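## Task

Put a blank into each of the four vise stations and clamp it by pushing that station's valve knob in (pulling the knob out releases it). Next switch the selector to JOB, let the amber lamp on the cabinet top go dark, and then enter DT, CR, CS, DS, ES, ET, DR, ER, CT in exactly that sequence, each one once, with no other keys. When finished, every blank must lie within the length of its station's moving jaw, not protruding past either end. Only the key the machine actually registers counts, and it may differ from the key physically pressed. The machine begins in TEACH mode, where presses are ignored; in TEACH a press lights the key the machine registers (key names are printed under the keys), but this works only when all four stations are empty. Anything that stays in place only because the robot is holding it does not count.

## Robot and tools

Robot: two Kinova Gen3 seven-joint arms, left_arm and right_arm, each with a Robotiq 2F-85 parallel gripper and a wrist camera. Bases in the scene frame: left_arm at (+0.050, +0.413, 0) m, quat_wxyz (+0.998, 0, 0, -0.069); right_arm at (+0.009, -0.421, 0) m, quat_wxyz (+0.998, 0, 0, +0.058). The names left and right do not refer to image sides.

Scene frame: origin on the table top midway between the arms, +z up, +x out over the table, left_arm on the +y side. Each result has a state line `left_arm: ...` | `right_arm: ...` giving every gripper's end_effector_position (metres) and end_effector_quat_wxyz in this frame. That position is the point between the pads when closed; closed fingertips extend about 19 mm past it, open ones about 6 mm. Reported positions can be a little off, more so at long reach. Gripper axes: +z runs along the fingers away from the wrist, y is the closing direction.

One row = 18 numbers, all in [-1, 1], always for both arms even if one is idle: left dx, dy, dz, rx, ry, rz, left gripper position, force_limit, speed, then the same nine for the right arm. dx..rz are an offset, not an absolute pose: the target relative to that gripper's pose in the latest result that showed it (before any such result, and for second or later calls within one reply, relative to where the arm is when the action begins), expressed in the gripper's own axes. Scale: 1.0 = 0.6 m or 180 degrees; rx, ry, rz form a single rotation vector. Every row in an action counts from that same base pose, not from the prior row. Zero offsets drive the arm back to the base pose; they do not mean hold still. For an idle arm, send the offset back to where it should be in the first call of a reply and zeros afterwards.

Gripper numbers: position +1 = fully open (85 mm), about -0.8 = pads touching, -1 = close until blocked. force_limit sets pad force (on a 40 mm object roughly 20 N at -1, 128 N at 0, 235 N at +1). speed sets closing rate (about 20, 85, 150 mm/s at -1, 0, +1); faster closing adds a few newtons. Repeat an arm's last three gripper numbers to leave it unchanged; a 0 there is a real command. New force or speed only takes effect after a position change of at least 0.01. Fingers move about 13 mm outward while closing, so keep clearance above surfaces.

Tools:
- execute_actions {"actions": [...], "pictures": bool}. Empty list = just read state (with pictures). One action: {"rows": [[18 numbers], ...], "steps": n}, 1 to 15 rows, n from 12 to 15 (default 15), each step 1/30 s, last row repeated. One wait: {"steps": n}, up to 300, counted from the previous result. The last 12 steps of an action are run after the result is returned. Per step, commands are clipped to 70 mm and 16 degrees from the measured pose, so long moves need several calls; check the pose and Hand target line after each.
- move {"target": [18 numbers], "speed": m/s 0.002 to 0.5, default 0.25}. Same offset convention; straight-line paths for both arms ending together, 0.5 to 10 s. It ignores obstacles and the other arm. Result has a move: line (done, off_target, moving, held, fault) plus limits (paced = pose clipped, held = steps blocked) and each gripper's distance to target.
- wait {"seconds": 0 to 10}: lets time pass without new commands.
- zoom_image {"camera", "region": [x0, y0, x1, y1]}: closer look, at most 504x504 px. Cameras: cam_high, cam_low, cam_left_wrist, cam_right_wrist, each 896x504.
- read_manual {"section": "licences"}: licence text only.
- finished_scene {"scene": n}: ends and grades the current scene; irreversible.

Result lines: object_status 0 moving, 1 blocked while opening, 2 blocked while closing (a grip), 3 reached target or pads met. position_measured is in counts: 3 open, ~78 = 60 mm, 130 = 40 mm, 180 = 20 mm, 230 pads touching. "pose unreachable" and HELD mean the clearance check altered or withheld a command. MOTOR HOT warns from 60 °C; at 75 °C an OVER-TEMPERATURE FAULT makes the arm sag. TORQUE FAULT (load limits 48 N m for the first four joints, 30.2 N m for the wrist joints, held weight included) freezes that arm for 10 s.

Suggested order: while stations are empty, use TEACH presses to learn which physical key registers each wanted name; then place and clamp the four blanks fully inside the jaws, release them, switch to JOB, wait for the amber lamp to go out, and press the mapped keys once each in order.

Avoid: knocking anything off the table, dropping or slamming objects, pressing hard or fast into contact, arms colliding, holding loads long, and extra or repeated key presses. Loose items may occasionally be nudged by the scene.

Each tool is called after "Request:" as name(argument=value, ...) on one line, values as JSON.

## Session

Request:
execute_actions(actions=[])

Scene clock: 0.00 s of 9600.00 s.
left_arm: end_effector_position=(+0.3110, -0.1607, +0.3746) position_measured=3 object_status=3 end_effector_quat_wxyz=(+0.264, +0.751, +0.413, -0.444) | right_arm: end_effector_position=(+0.0844, -0.1800, +0.3754) position_measured=3 object_status=3 end_effector_quat_wxyz=(+0.371, +0.605, +0.704, +0.029)
Joint positions: left_arm=[ 0.213  0.628  0.529  1.384  0.872  1.085 -0.2  ] | right_arm=[-1.893  0.194  0.141  1.695  0.422  1.875  4.568]
Joint velocities: left_arm=[-0.    -0.    -0.     0.001  0.     0.    -0.   ] | right_arm=[ 0.002  0.    -0.     0.001  0.001  0.    -0.   ]
Joint torques (N m, as the joint torque sensors report them, + toward a larger angle): no reading
Motor temperatures (°C, as the motors report them): left_arm=[32 31 28 28 35 30 40] | right_arm=[31 29 29 27 36 34 39]
Hand target (left_arm): +0.311, -0.161, +0.375; +0.264, +0.751, +0.413, -0.444
Hand target (right_arm): +0.084, -0.180, +0.375; +0.371, +0.605, +0.704, +0.029

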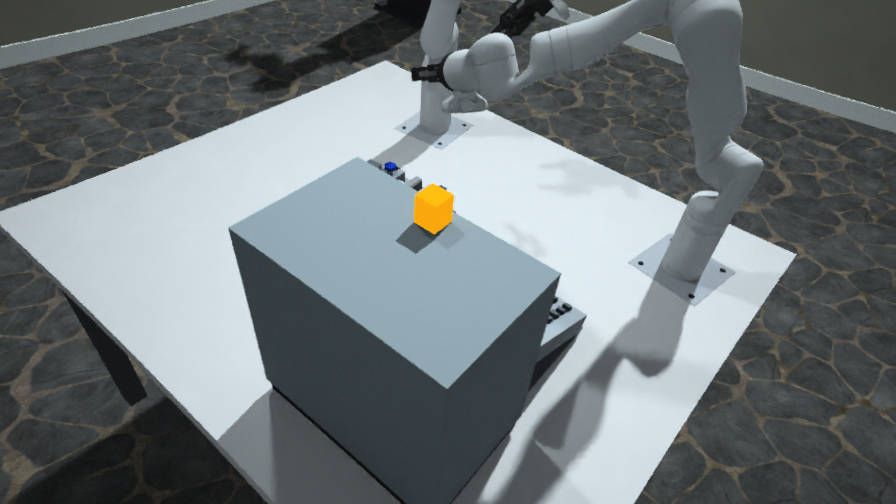

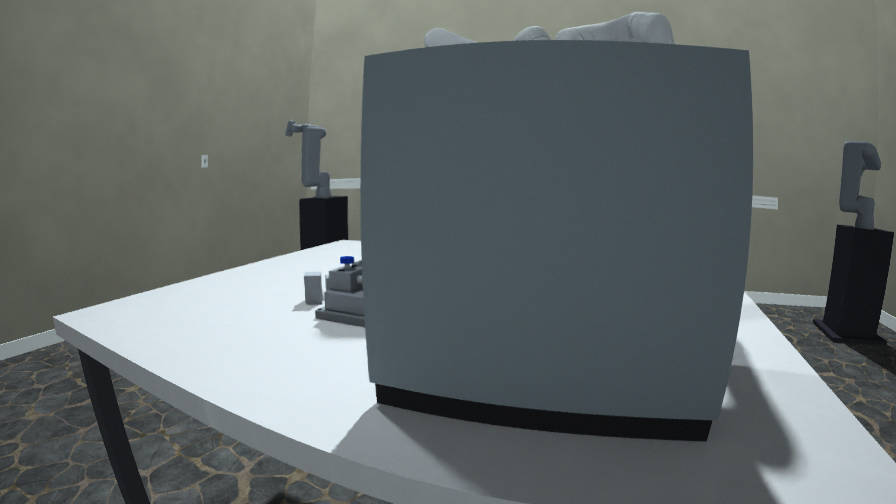

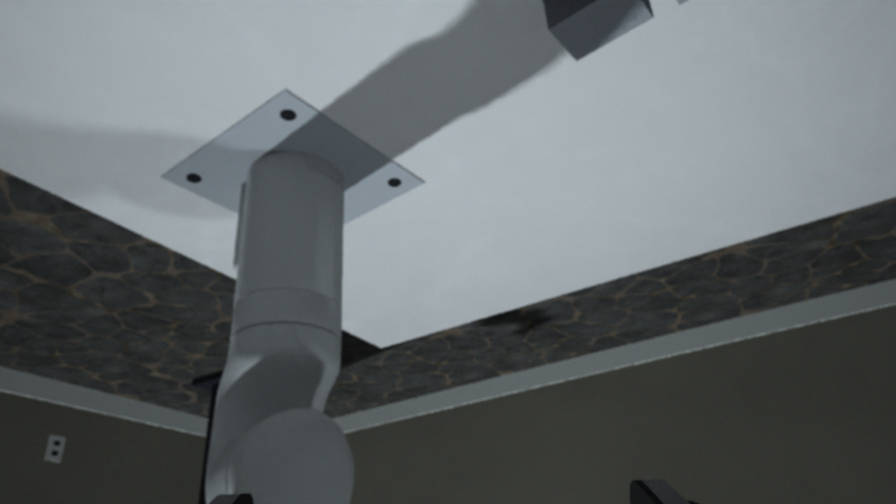

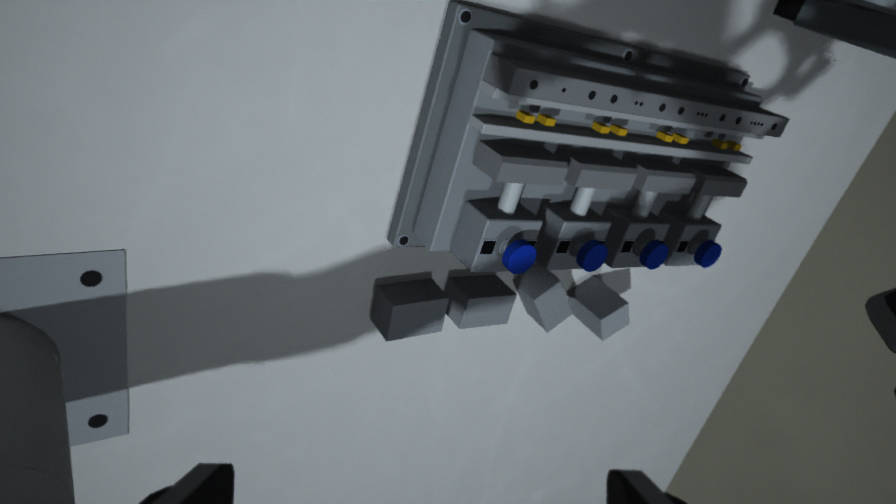

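Request:
move(target=[0.146,-0.465,-0.574,0.183,0.308,0.287,1,0,0,0,0,0,0,0,0,1,0,0], speed=0.25)

Scene clock: 5.70 s of 9600.00 s.
left_arm: end_effector_position=(+0.2487, +0.2803, +0.4496) position_measured=3 object_status=3 end_effector_quat_wxyz=(+0.000, +1.000, +0.002, -0.004) | right_arm: end_effector_position=(+0.0844, -0.1800, +0.3754) position_measured=3 object_status=3 end_effector_quat_wxyz=(+0.371, +0.605, +0.704, +0.029)
Joint positions: left_arm=[-0.106 -0.193  0.331  1.549  0.067  1.782 -1.197] | right_arm=[-1.893  0.194  0.141  1.695  0.422  1.875  4.568]
Joint velocities: left_arm=[-0.    -0.011 -0.005  0.002  0.    -0.001 -0.007] | right_arm=[-0.    -0.001 -0.001  0.    -0.    -0.    -0.   ]
Joint torques (N m, as the joint torque sensors report them, + toward a larger angle): left_arm=[ 0.08 -5.34  0.17 -7.56  0.41 -0.04 -0.06] | right_arm=[ -0.21 -10.63  -0.32  -6.6    1.26   1.27  -0.13]
Motor temperatures (°C, as the motors report them): left_arm=[32 31 28 28 35 30 40] | right_arm=[31 29 29 27 36 34 39]
Hand target (left_arm): +0.249, +0.280, +0.450; +0.000, +1.000, +0.001, -0.003
Hand target (right_arm): +0.084, -0.180, +0.375; +0.371, +0.605, +0.704, +0.029
Off the commanded pose (left_arm): 0.002 m, 0 deg.
Off the commanded pose (right_arm): 0.000 m, 0 deg.
Kept back: nothing.
move: done

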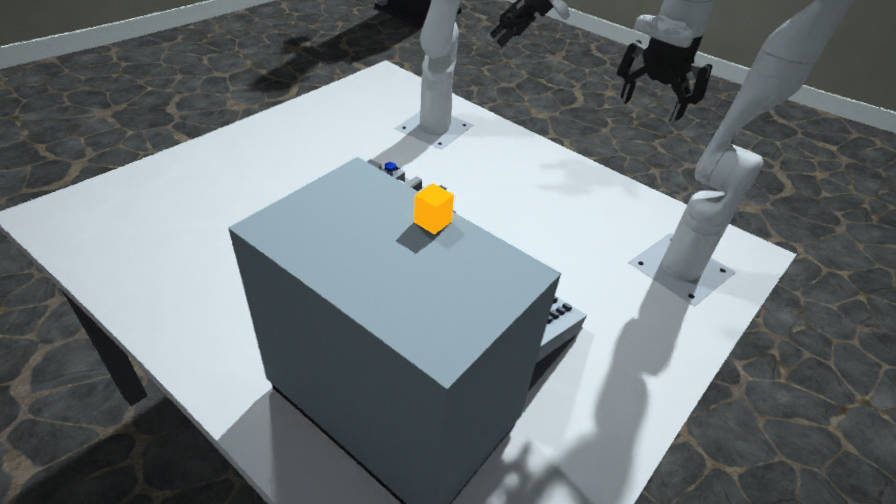

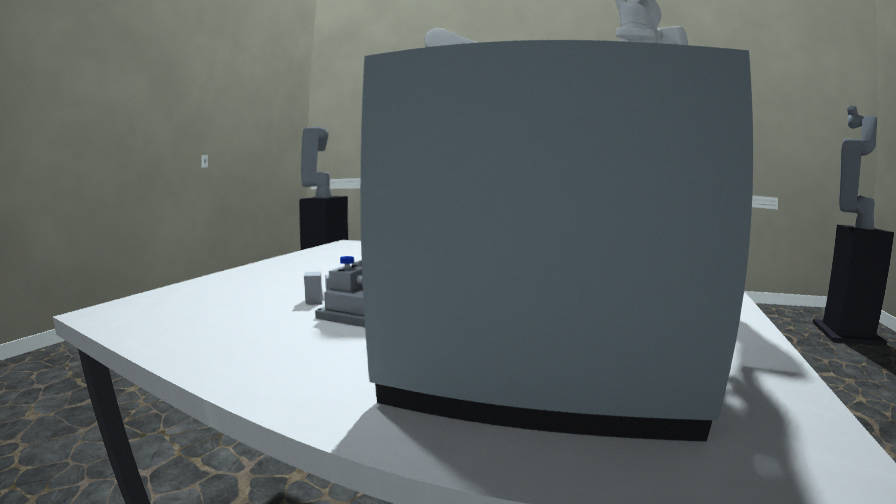

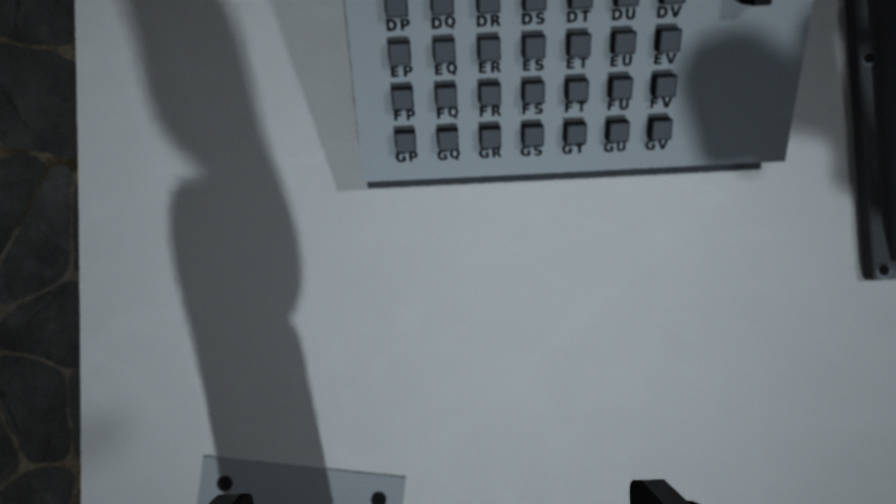

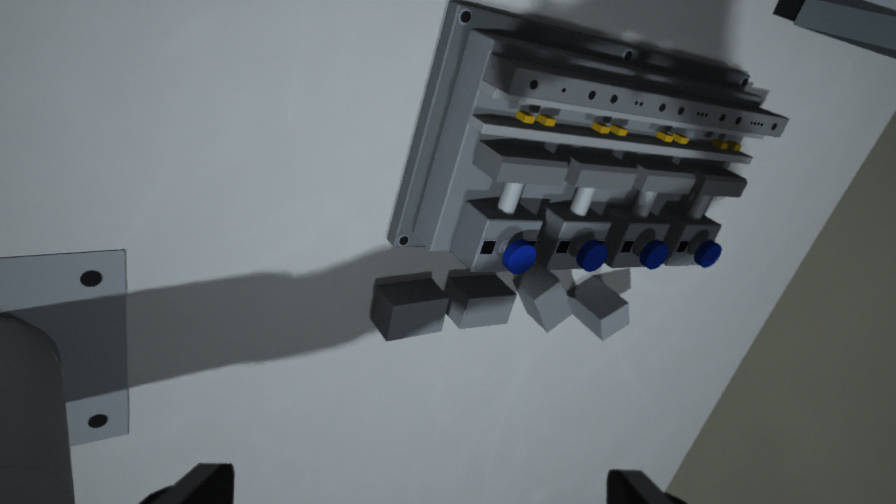

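Request:
move(target=[0.28,0.13,0,0,0,0,1,0,0,-0.135,0.3875,0.25,0.273,-0.021,0.519,1,0,0], speed=0.25)

Scene clock: 10.53 s of 9600.00 s.
left_arm: end_effector_position=(+0.4172, +0.2035, +0.4495) position_measured=3 object_status=3 end_effector_quat_wxyz=(-0.000, +1.000, +0.001, -0.003) | right_arm: end_effector_position=(+0.3609, -0.2481, +0.4215) position_measured=3 object_status=3 end_effector_quat_wxyz=(-0.001, +1.000, -0.000, +0.002)
Joint positions: left_arm=[ 0.03   0.3    0.459  1.066 -0.132  1.809 -0.99 ] | right_arm=[-1.001  0.23   0.813  1.294 -0.17   1.683  4.375]
Joint velocities: left_arm=[ 0.002  0.004  0.    -0.002 -0.001  0.     0.001] | right_arm=[ 0.009  0.007  0.005 -0.004 -0.005  0.002  0.002]
Joint torques (N m, as the joint torque sensors report them, + toward a larger angle): left_arm=[  0.13 -14.24   1.72  -7.51   0.49  -0.08   0.23] | right_arm=[ -0.16 -10.81   0.67  -8.81   0.21  -0.27  -0.11]
Motor temperatures (°C, as the motors report them): left_arm=[32 31 28 28 35 30 40] | right_arm=[31 29 29 27 36 34 39]
Hand target (left_arm): +0.417, +0.203, +0.449; -0.000, +1.000, +0.001, -0.003
Hand target (right_arm): +0.361, -0.248, +0.421; -0.001, +1.000, -0.001, +0.001
Off the commanded pose (left_arm): 0.001 m, 0 deg.
Off the commanded pose (right_arm): 0.003 m, 0 deg.
Kept back: nothing.
move: done

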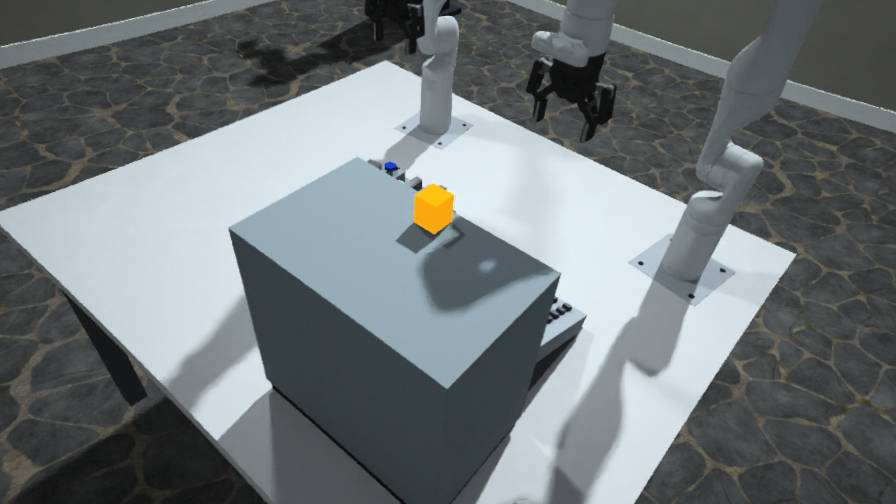

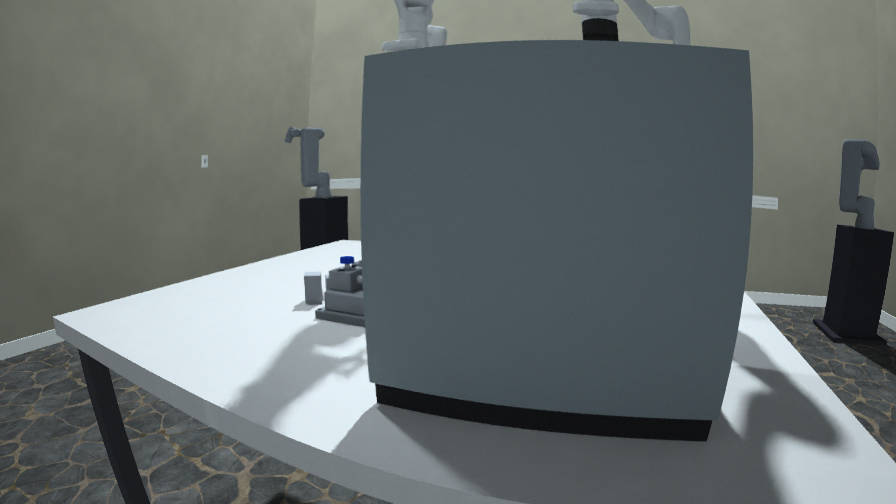

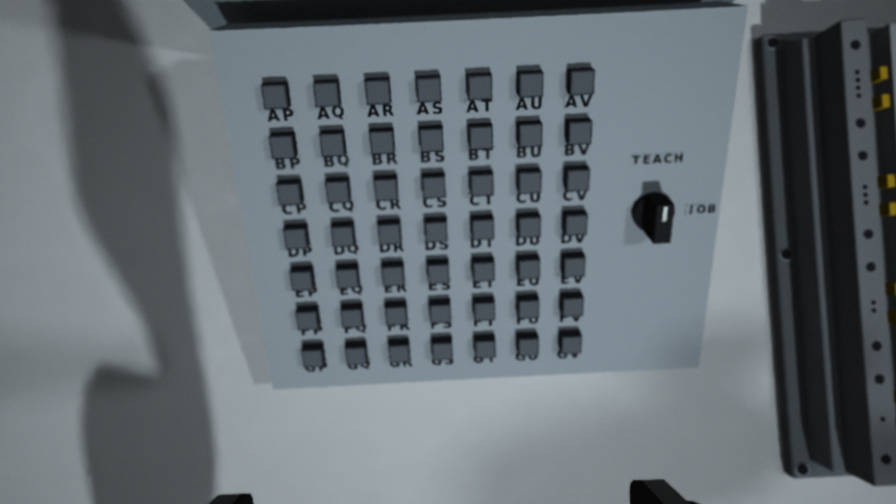

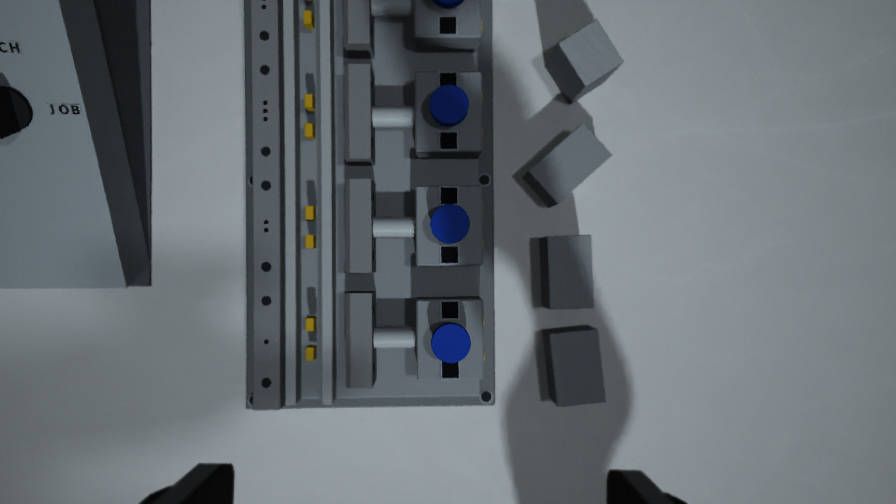

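Request:
move(target=[0.077,0.003,0.424,0,0.139,0,-1,-0.5,0.5,0.133,0.133,0,0,0,0,1,0,0], speed=0.2)

Scene clock: 14.67 s of 9600.00 s.
left_arm: end_effector_position=(+0.4631, +0.2025, +0.1949) position_measured=231 object_status=3 end_effector_quat_wxyz=(-0.002, +0.977, +0.002, +0.214) | right_arm: end_effector_position=(+0.4411, -0.3277, +0.4219) position_measured=3 object_status=3 end_effector_quat_wxyz=(-0.001, +1.000, +0.000, +0.002)
Joint positions: left_arm=[ 0.202  0.296  0.292  2.024 -0.645  0.565 -0.457] | right_arm=[-0.648  0.385  0.84   1.124 -0.291  1.742  4.698]
Joint velocities: left_arm=[ 0.02   0.004 -0.003  0.004 -0.02  -0.004  0.024] | right_arm=[-0.     0.001  0.    -0.001 -0.     0.001 -0.001]
Joint torques (N m, as the joint torque sensors report them, + toward a larger angle): left_arm=[  0.24 -14.21   1.28  -6.12  -0.45  -0.77   0.34] | right_arm=[ -0.53 -13.59   1.68  -8.38   0.15  -0.38   0.01]
Motor temperatures (°C, as the motors report them): left_arm=[32 31 28 28 35 30 40] | right_arm=[31 29 29 27 36 34 39]
Hand target (left_arm): +0.463, +0.202, +0.195; -0.002, +0.977, +0.001, +0.214
Hand target (right_arm): +0.441, -0.328, +0.422; -0.001, +1.000, +0.000, +0.002
Off the commanded pose (left_arm): 0.001 m, 0 deg.
Off the commanded pose (right_arm): 0.001 m, 0 deg.
Kept back: nothing.
move: done

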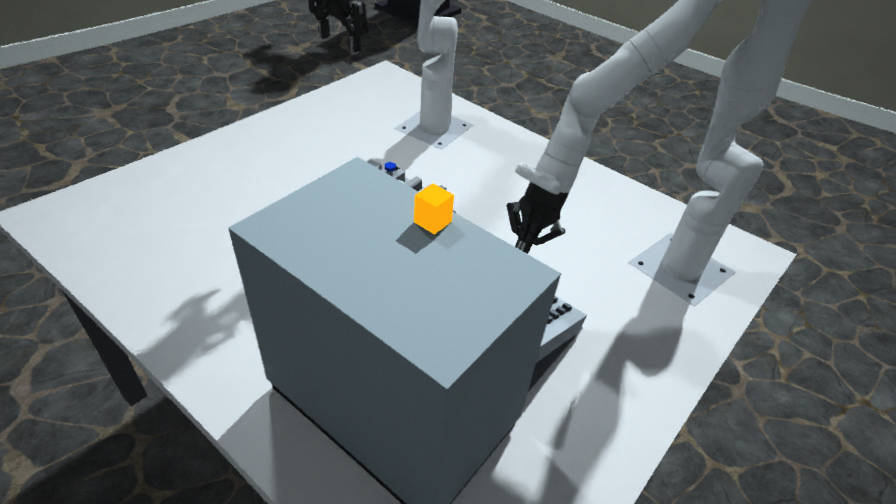

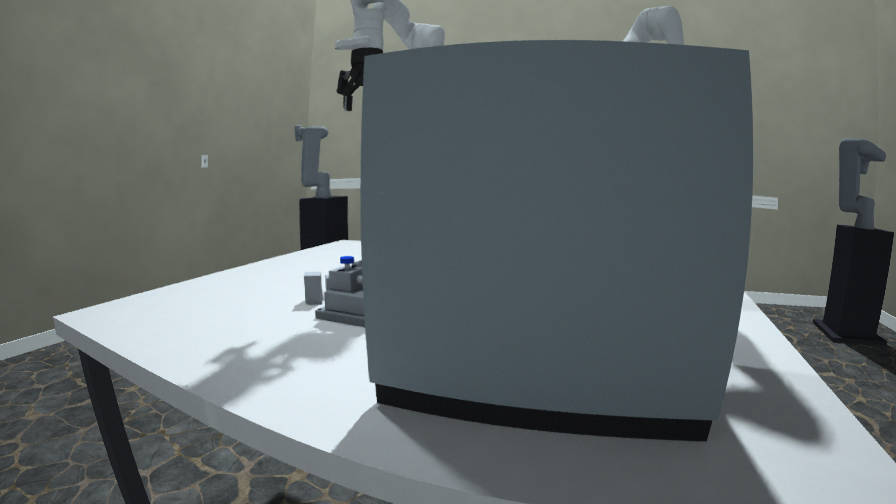

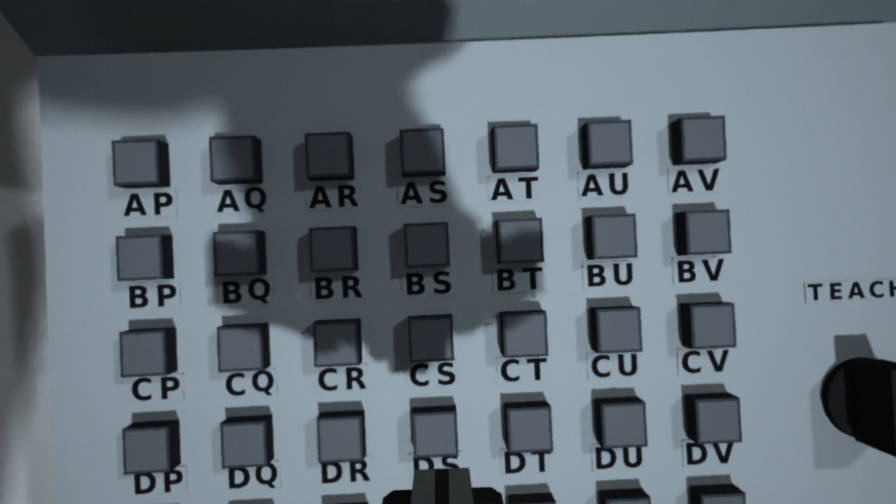

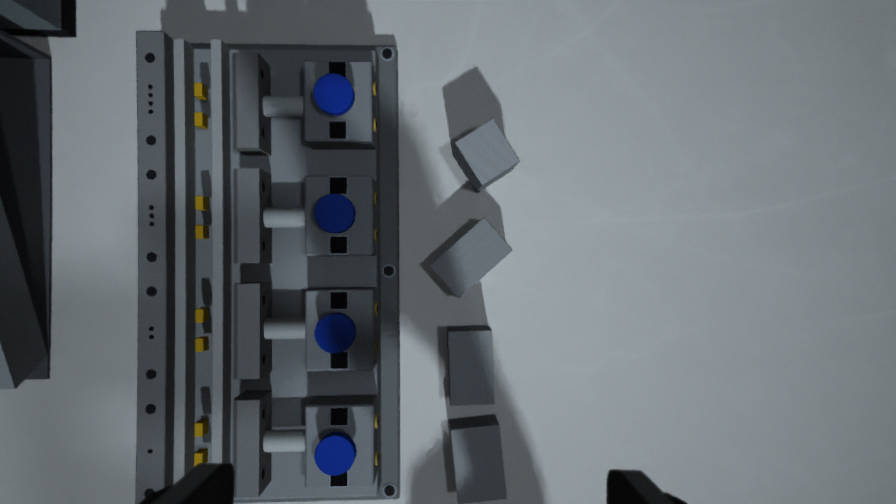

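Request:
move(target=[0,-0.003,0.105,0,0,0,-1,-0.5,0.5,-0.2,-0.1,0.25,0,0,0,1,0,0], speed=0.15)

Scene clock: 17.73 s of 9600.00 s.
left_arm: end_effector_position=(+0.4896, +0.2045, +0.1380) position_measured=231 object_status=3 end_effector_quat_wxyz=(-0.002, +0.977, +0.002, +0.214) | right_arm: end_effector_position=(+0.3216, -0.2682, +0.2714) position_measured=3 object_status=3 end_effector_quat_wxyz=(-0.001, +1.000, -0.001, +0.001)
Joint positions: left_arm=[ 0.264  0.44   0.172  2.037 -0.81   0.413 -0.314] | right_arm=[-1.079  0.161  0.784  1.847 -0.124  1.179  4.339]
Joint velocities: left_arm=[ 0.001  0.001 -0.     0.    -0.001  0.     0.002] | right_arm=[-0.004 -0.005 -0.005  0.005  0.003 -0.006 -0.006]
Joint torques (N m, as the joint torque sensors report them, + toward a larger angle): left_arm=[ -0.37 -15.91   1.13  -5.59  -0.1   -0.66   0.44] | right_arm=[-0.4  -8.85  0.18 -7.72  0.02 -0.47 -0.04]
Motor temperatures (°C, as the motors report them): left_arm=[32 31 28 28 35 30 40] | right_arm=[31 29 29 27 36 34 39]
Hand target (left_arm): +0.490, +0.204, +0.138; -0.002, +0.977, +0.002, +0.214
Hand target (right_arm): +0.321, -0.268, +0.271; -0.001, +1.000, -0.001, +0.002
Off the commanded pose (left_arm): 0.000 m, 0 deg.
Off the commanded pose (right_arm): 0.001 m, 0 deg.
Kept back: nothing.
move: done

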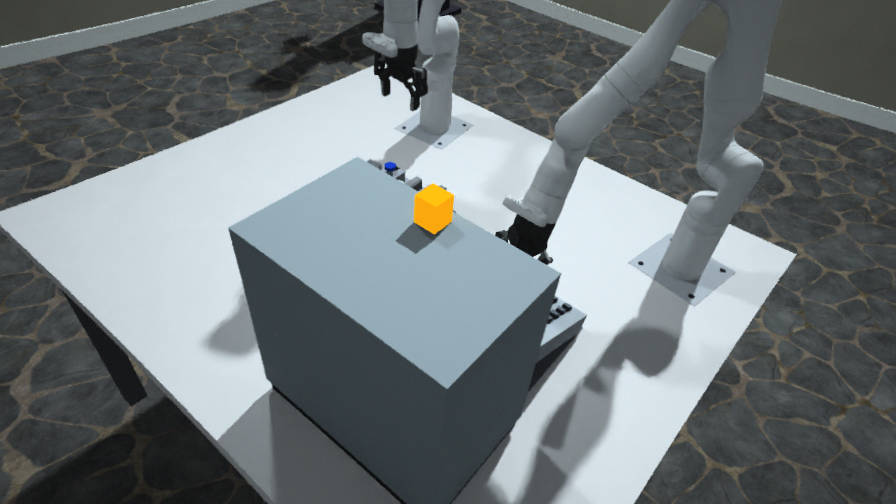

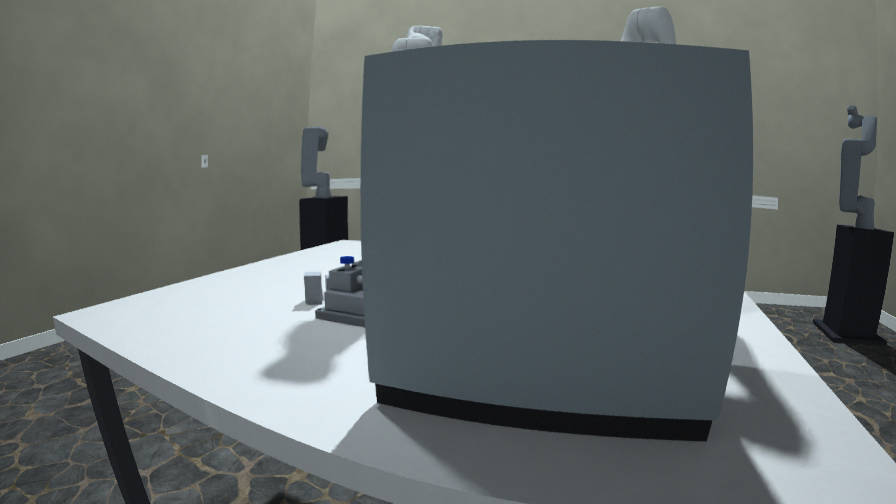

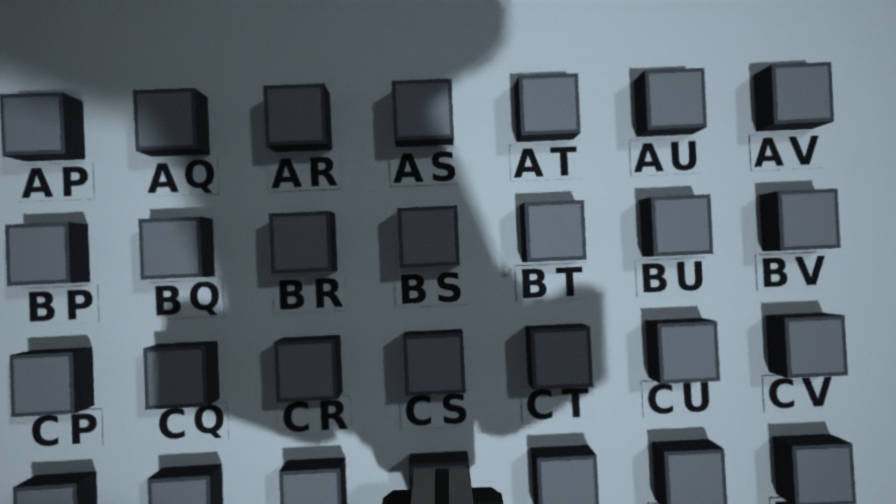

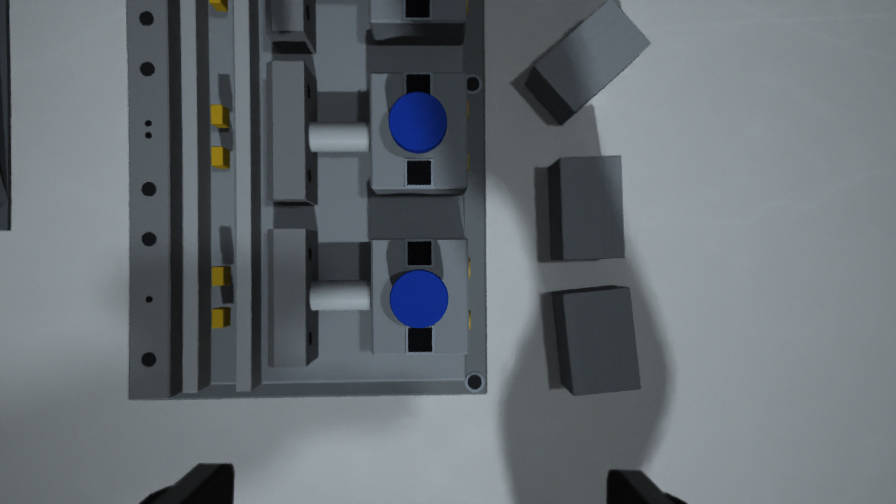

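Request:
move(target=[0,0,0.027,0,0,0,-1,-0.5,0.5,0,0,0,0,0,0,1,0,0], speed=0.02)

Scene clock: 19.13 s of 9600.00 s.
left_arm: end_effector_position=(+0.4959, +0.2045, +0.1246) position_measured=231 object_status=3 end_effector_quat_wxyz=(-0.002, +0.977, +0.002, +0.215) | right_arm: end_effector_position=(+0.3216, -0.2682, +0.2714) position_measured=3 object_status=3 end_effector_quat_wxyz=(-0.001, +1.000, -0.001, +0.001)
Joint positions: left_arm=[ 0.286  0.475  0.134  2.035 -0.848  0.376 -0.278] | right_arm=[-1.079  0.161  0.784  1.847 -0.124  1.179  4.339]
Joint velocities: left_arm=[ 0.004 -0.001 -0.005  0.002 -0.006 -0.002  0.006] | right_arm=[ 0.002 -0.001  0.     0.001 -0.    -0.     0.001]
Joint torques (N m, as the joint torque sensors report them, + toward a larger angle): left_arm=[ -0.61 -13.51  -0.19  -6.22  -0.4   -1.16   0.16] | right_arm=[-0.31 -8.9   0.4  -7.91  0.09 -0.37 -0.02]
Motor temperatures (°C, as the motors report them): left_arm=[32 31 28 28 35 30 40] | right_arm=[31 29 29 27 36 34 39]
Hand target (left_arm): +0.496, +0.204, +0.123; -0.002, +0.977, +0.002, +0.214
Hand target (right_arm): +0.322, -0.268, +0.271; -0.001, +1.000, -0.001, +0.001
Off the commanded pose (left_arm): 0.001 m, 0 deg.
Off the commanded pose (right_arm): 0.000 m, 0 deg.
Kept back: nothing.
move: done

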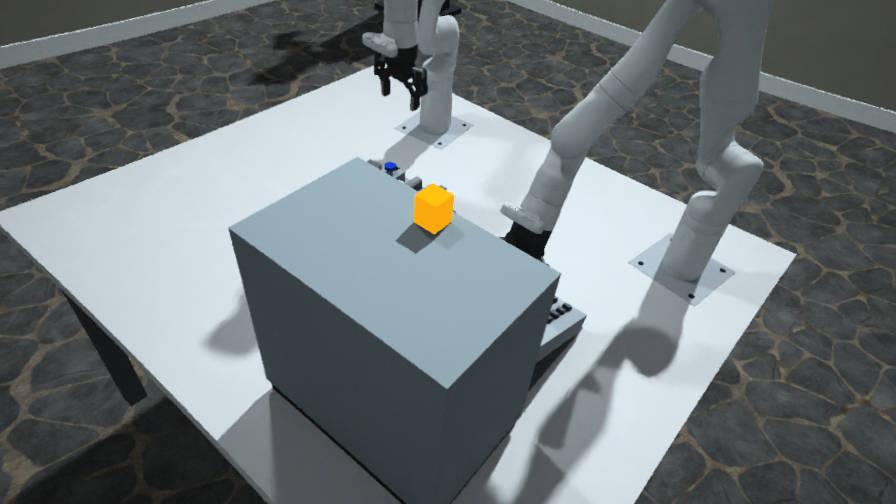

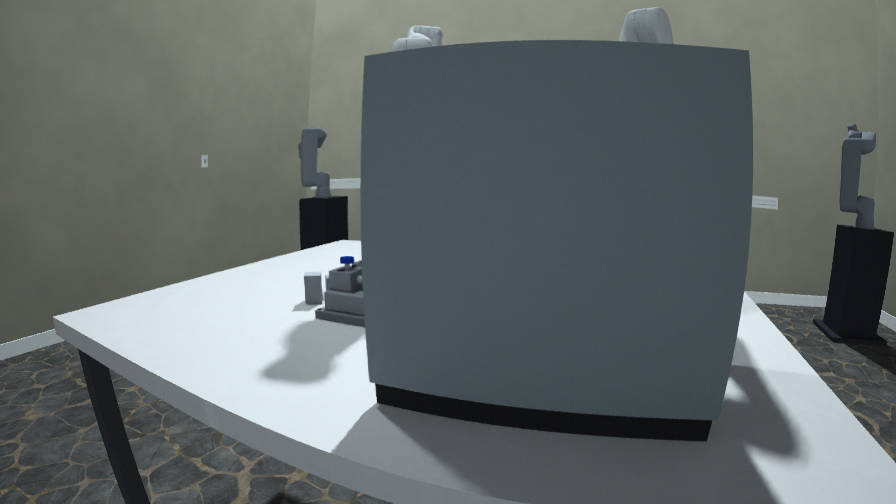

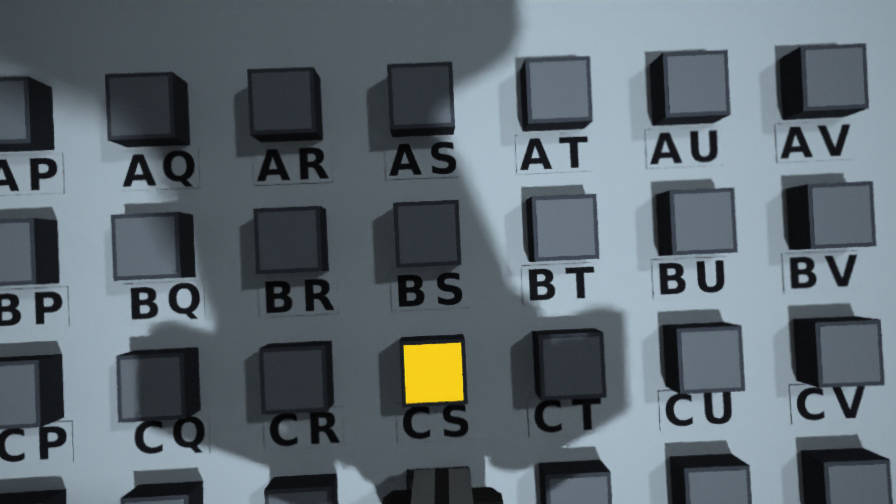

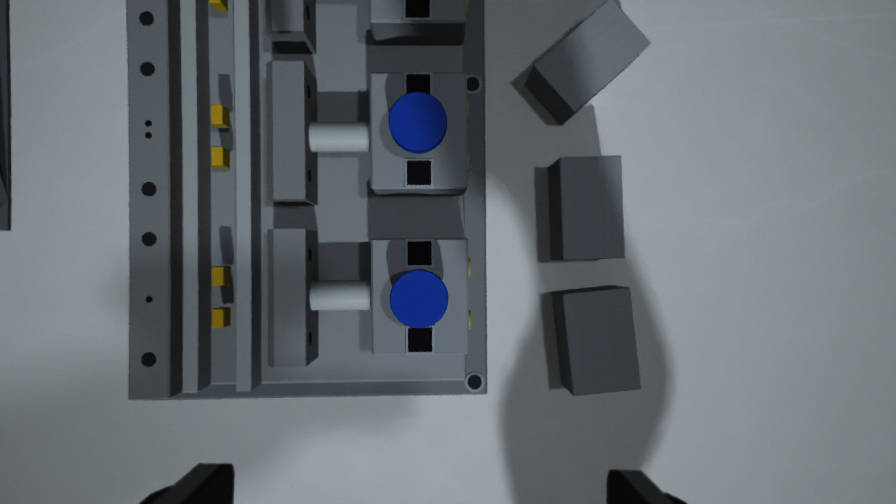

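Request:
move(target=[-0.057,0.057,-0.03,0,0,0,-1,-0.5,0.5,0.028,0.17,0.252,0,0,0.457,0.69,-0.3,0], speed=0.35)

Request:
move(target=[0,0,0.032,0,0,0,-1,-0.5,0.5,0,0,0,0,0,0,0.69,-0.3,0], speed=0.03)

Scene clock: 25.37 s of 9600.00 s.
left_arm: end_effector_position=(+0.4578, +0.1703, +0.1267) position_measured=231 object_status=3 end_effector_quat_wxyz=(-0.002, +0.977, +0.002, +0.215) | right_arm: end_effector_position=(+0.3398, -0.3702, +0.1203) position_measured=43 object_status=3 end_effector_quat_wxyz=(-0.002, +0.753, -0.658, +0.001)
Joint positions: left_arm=[ 0.439  0.454  0.105  2.062 -0.865  0.415 -0.137] | right_arm=[-0.796  0.498  0.944  2.166 -0.602  0.757  3.705]
Joint velocities: left_arm=[ 0.001 -0.     0.    -0.    -0.001  0.     0.002] | right_arm=[ 0.009  0.006 -0.     0.001 -0.005 -0.001  0.   ]
Joint torques (N m, as the joint torque sensors report them, + toward a larger angle): left_arm=[ -0.36 -15.66   0.8   -5.35   0.05  -0.42   0.28] | right_arm=[ -0.71 -10.69   2.39  -4.9   -0.08  -0.23   0.04]
Motor temperatures (°C, as the motors report them): left_arm=[32 32 28 28 35 30 40] | right_arm=[31 29 29 27 36 34 39]
Hand target (left_arm): +0.458, +0.170, +0.127; -0.002, +0.977, +0.002, +0.215
Hand target (right_arm): +0.340, -0.371, +0.120; -0.002, +0.752, -0.659, +0.001
Off the commanded pose (left_arm): 0.000 m, 0 deg.
Off the commanded pose (right_arm): 0.001 m, 0 deg.
Kept back: nothing.
After step 90, 0.70 s passed at rest.
move: done

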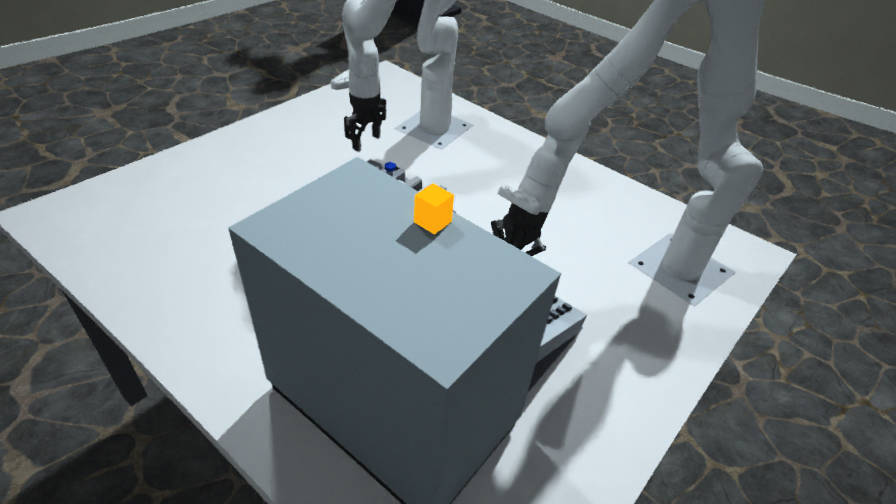

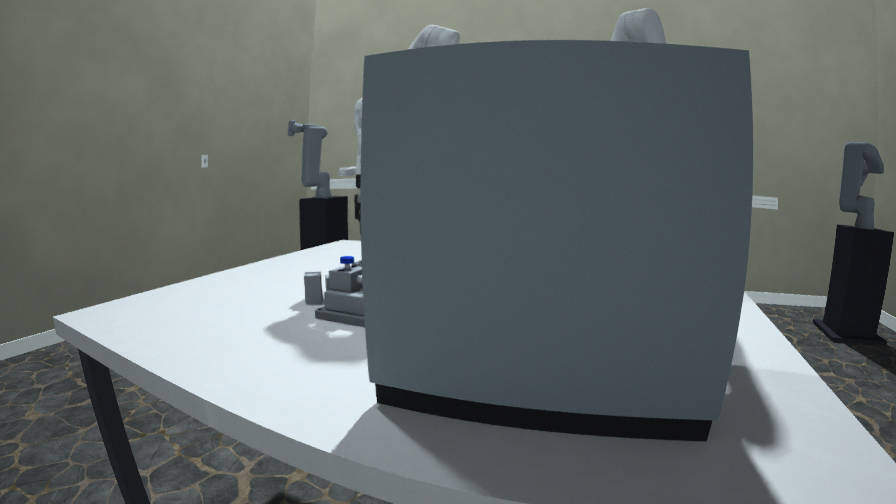

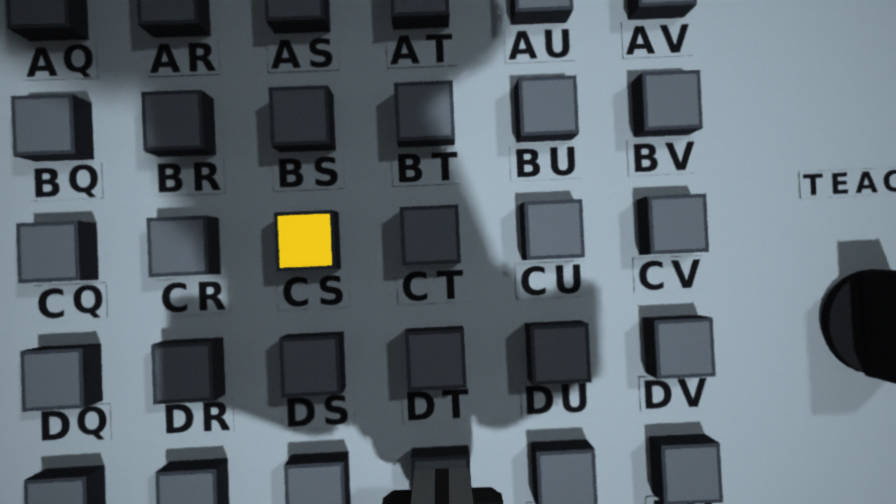

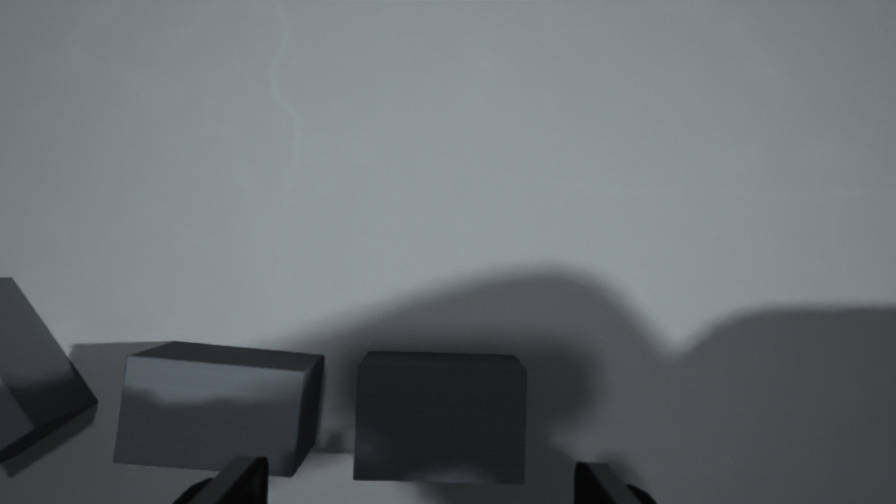

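Scene clock: 26.27 s of 9600.00 s.
left_arm: end_effector_position=(+0.4657, +0.1703, +0.1099) position_measured=231 object_status=3 end_effector_quat_wxyz=(-0.002, +0.977, +0.002, +0.215) | right_arm: end_effector_position=(+0.3398, -0.3702, +0.1203) position_measured=43 object_status=3 end_effector_quat_wxyz=(-0.002, +0.753, -0.658, +0.001)
Joint positions: left_arm=[ 0.462  0.499  0.059  2.059 -0.913  0.368 -0.093] | right_arm=[-0.796  0.498  0.944  2.166 -0.602  0.757  3.705]
Joint velocities: left_arm=[ 0.006 -0.    -0.005  0.002 -0.007 -0.001  0.007] | right_arm=[-0.002 -0.     0.    -0.001  0.     0.001 -0.001]
Joint torques (N m, as the joint torque sensors report them, + toward a larger angle): left_arm=[ -0.29 -15.06   0.47  -5.55  -0.21  -0.66   0.37] | right_arm=[ -0.18 -10.98   2.23  -4.72  -0.06  -0.18   0.09]
Motor temperatures (°C, as the motors report them): left_arm=[32 32 28 28 35 30 40] | right_arm=[31 29 29 27 36 34 39]
Hand target (left_arm): +0.466, +0.170, +0.109; -0.002, +0.977, +0.002, +0.215
Hand target (right_arm): +0.340, -0.370, +0.120; -0.002, +0.753, -0.658, +0.001
Off the commanded pose (left_arm): 0.001 m, 0 deg.
Off the commanded pose (right_arm): 0.000 m, 0 deg.
Kept back: nothing.
move: done

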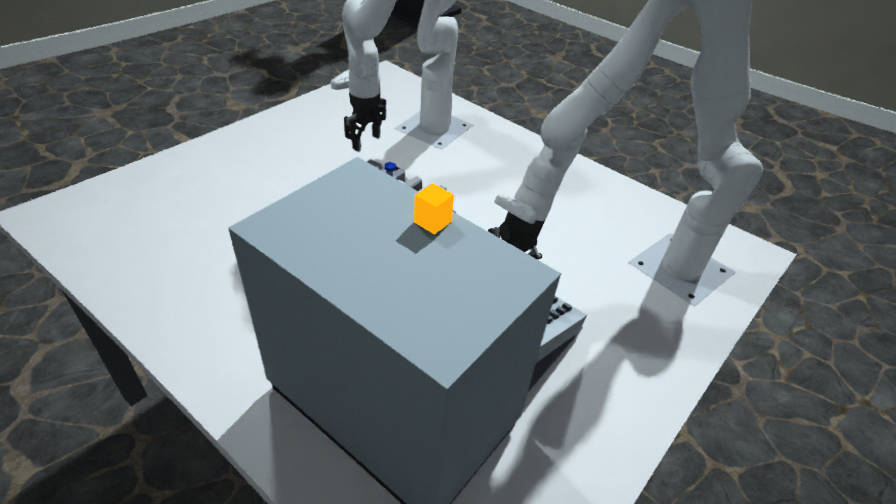

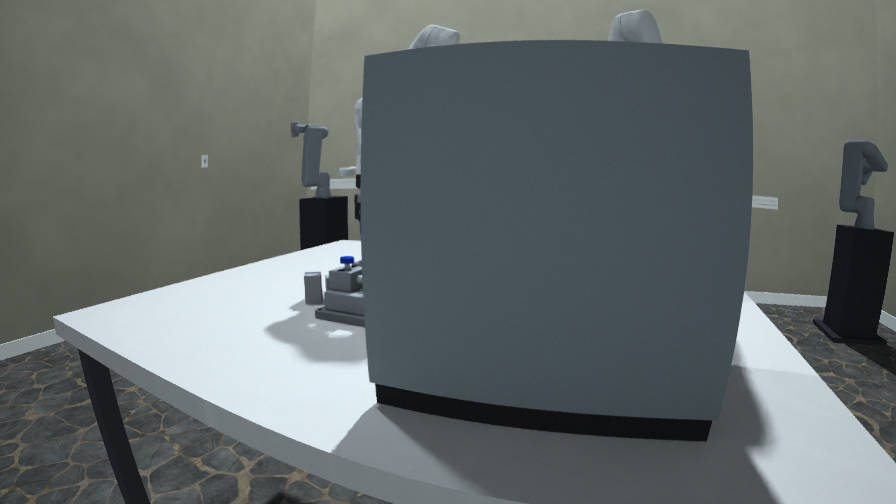

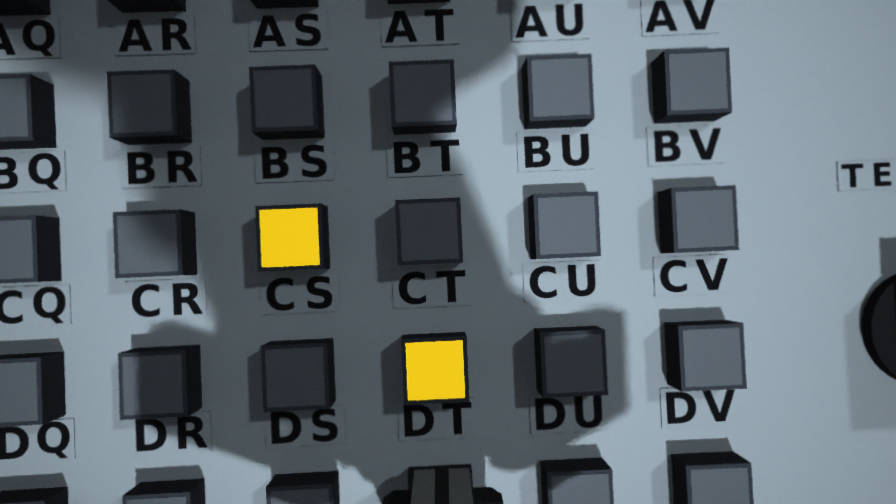

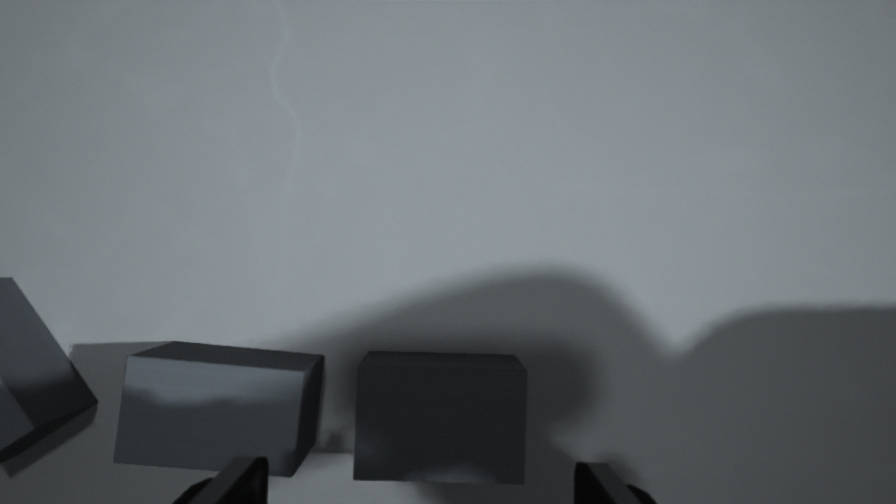

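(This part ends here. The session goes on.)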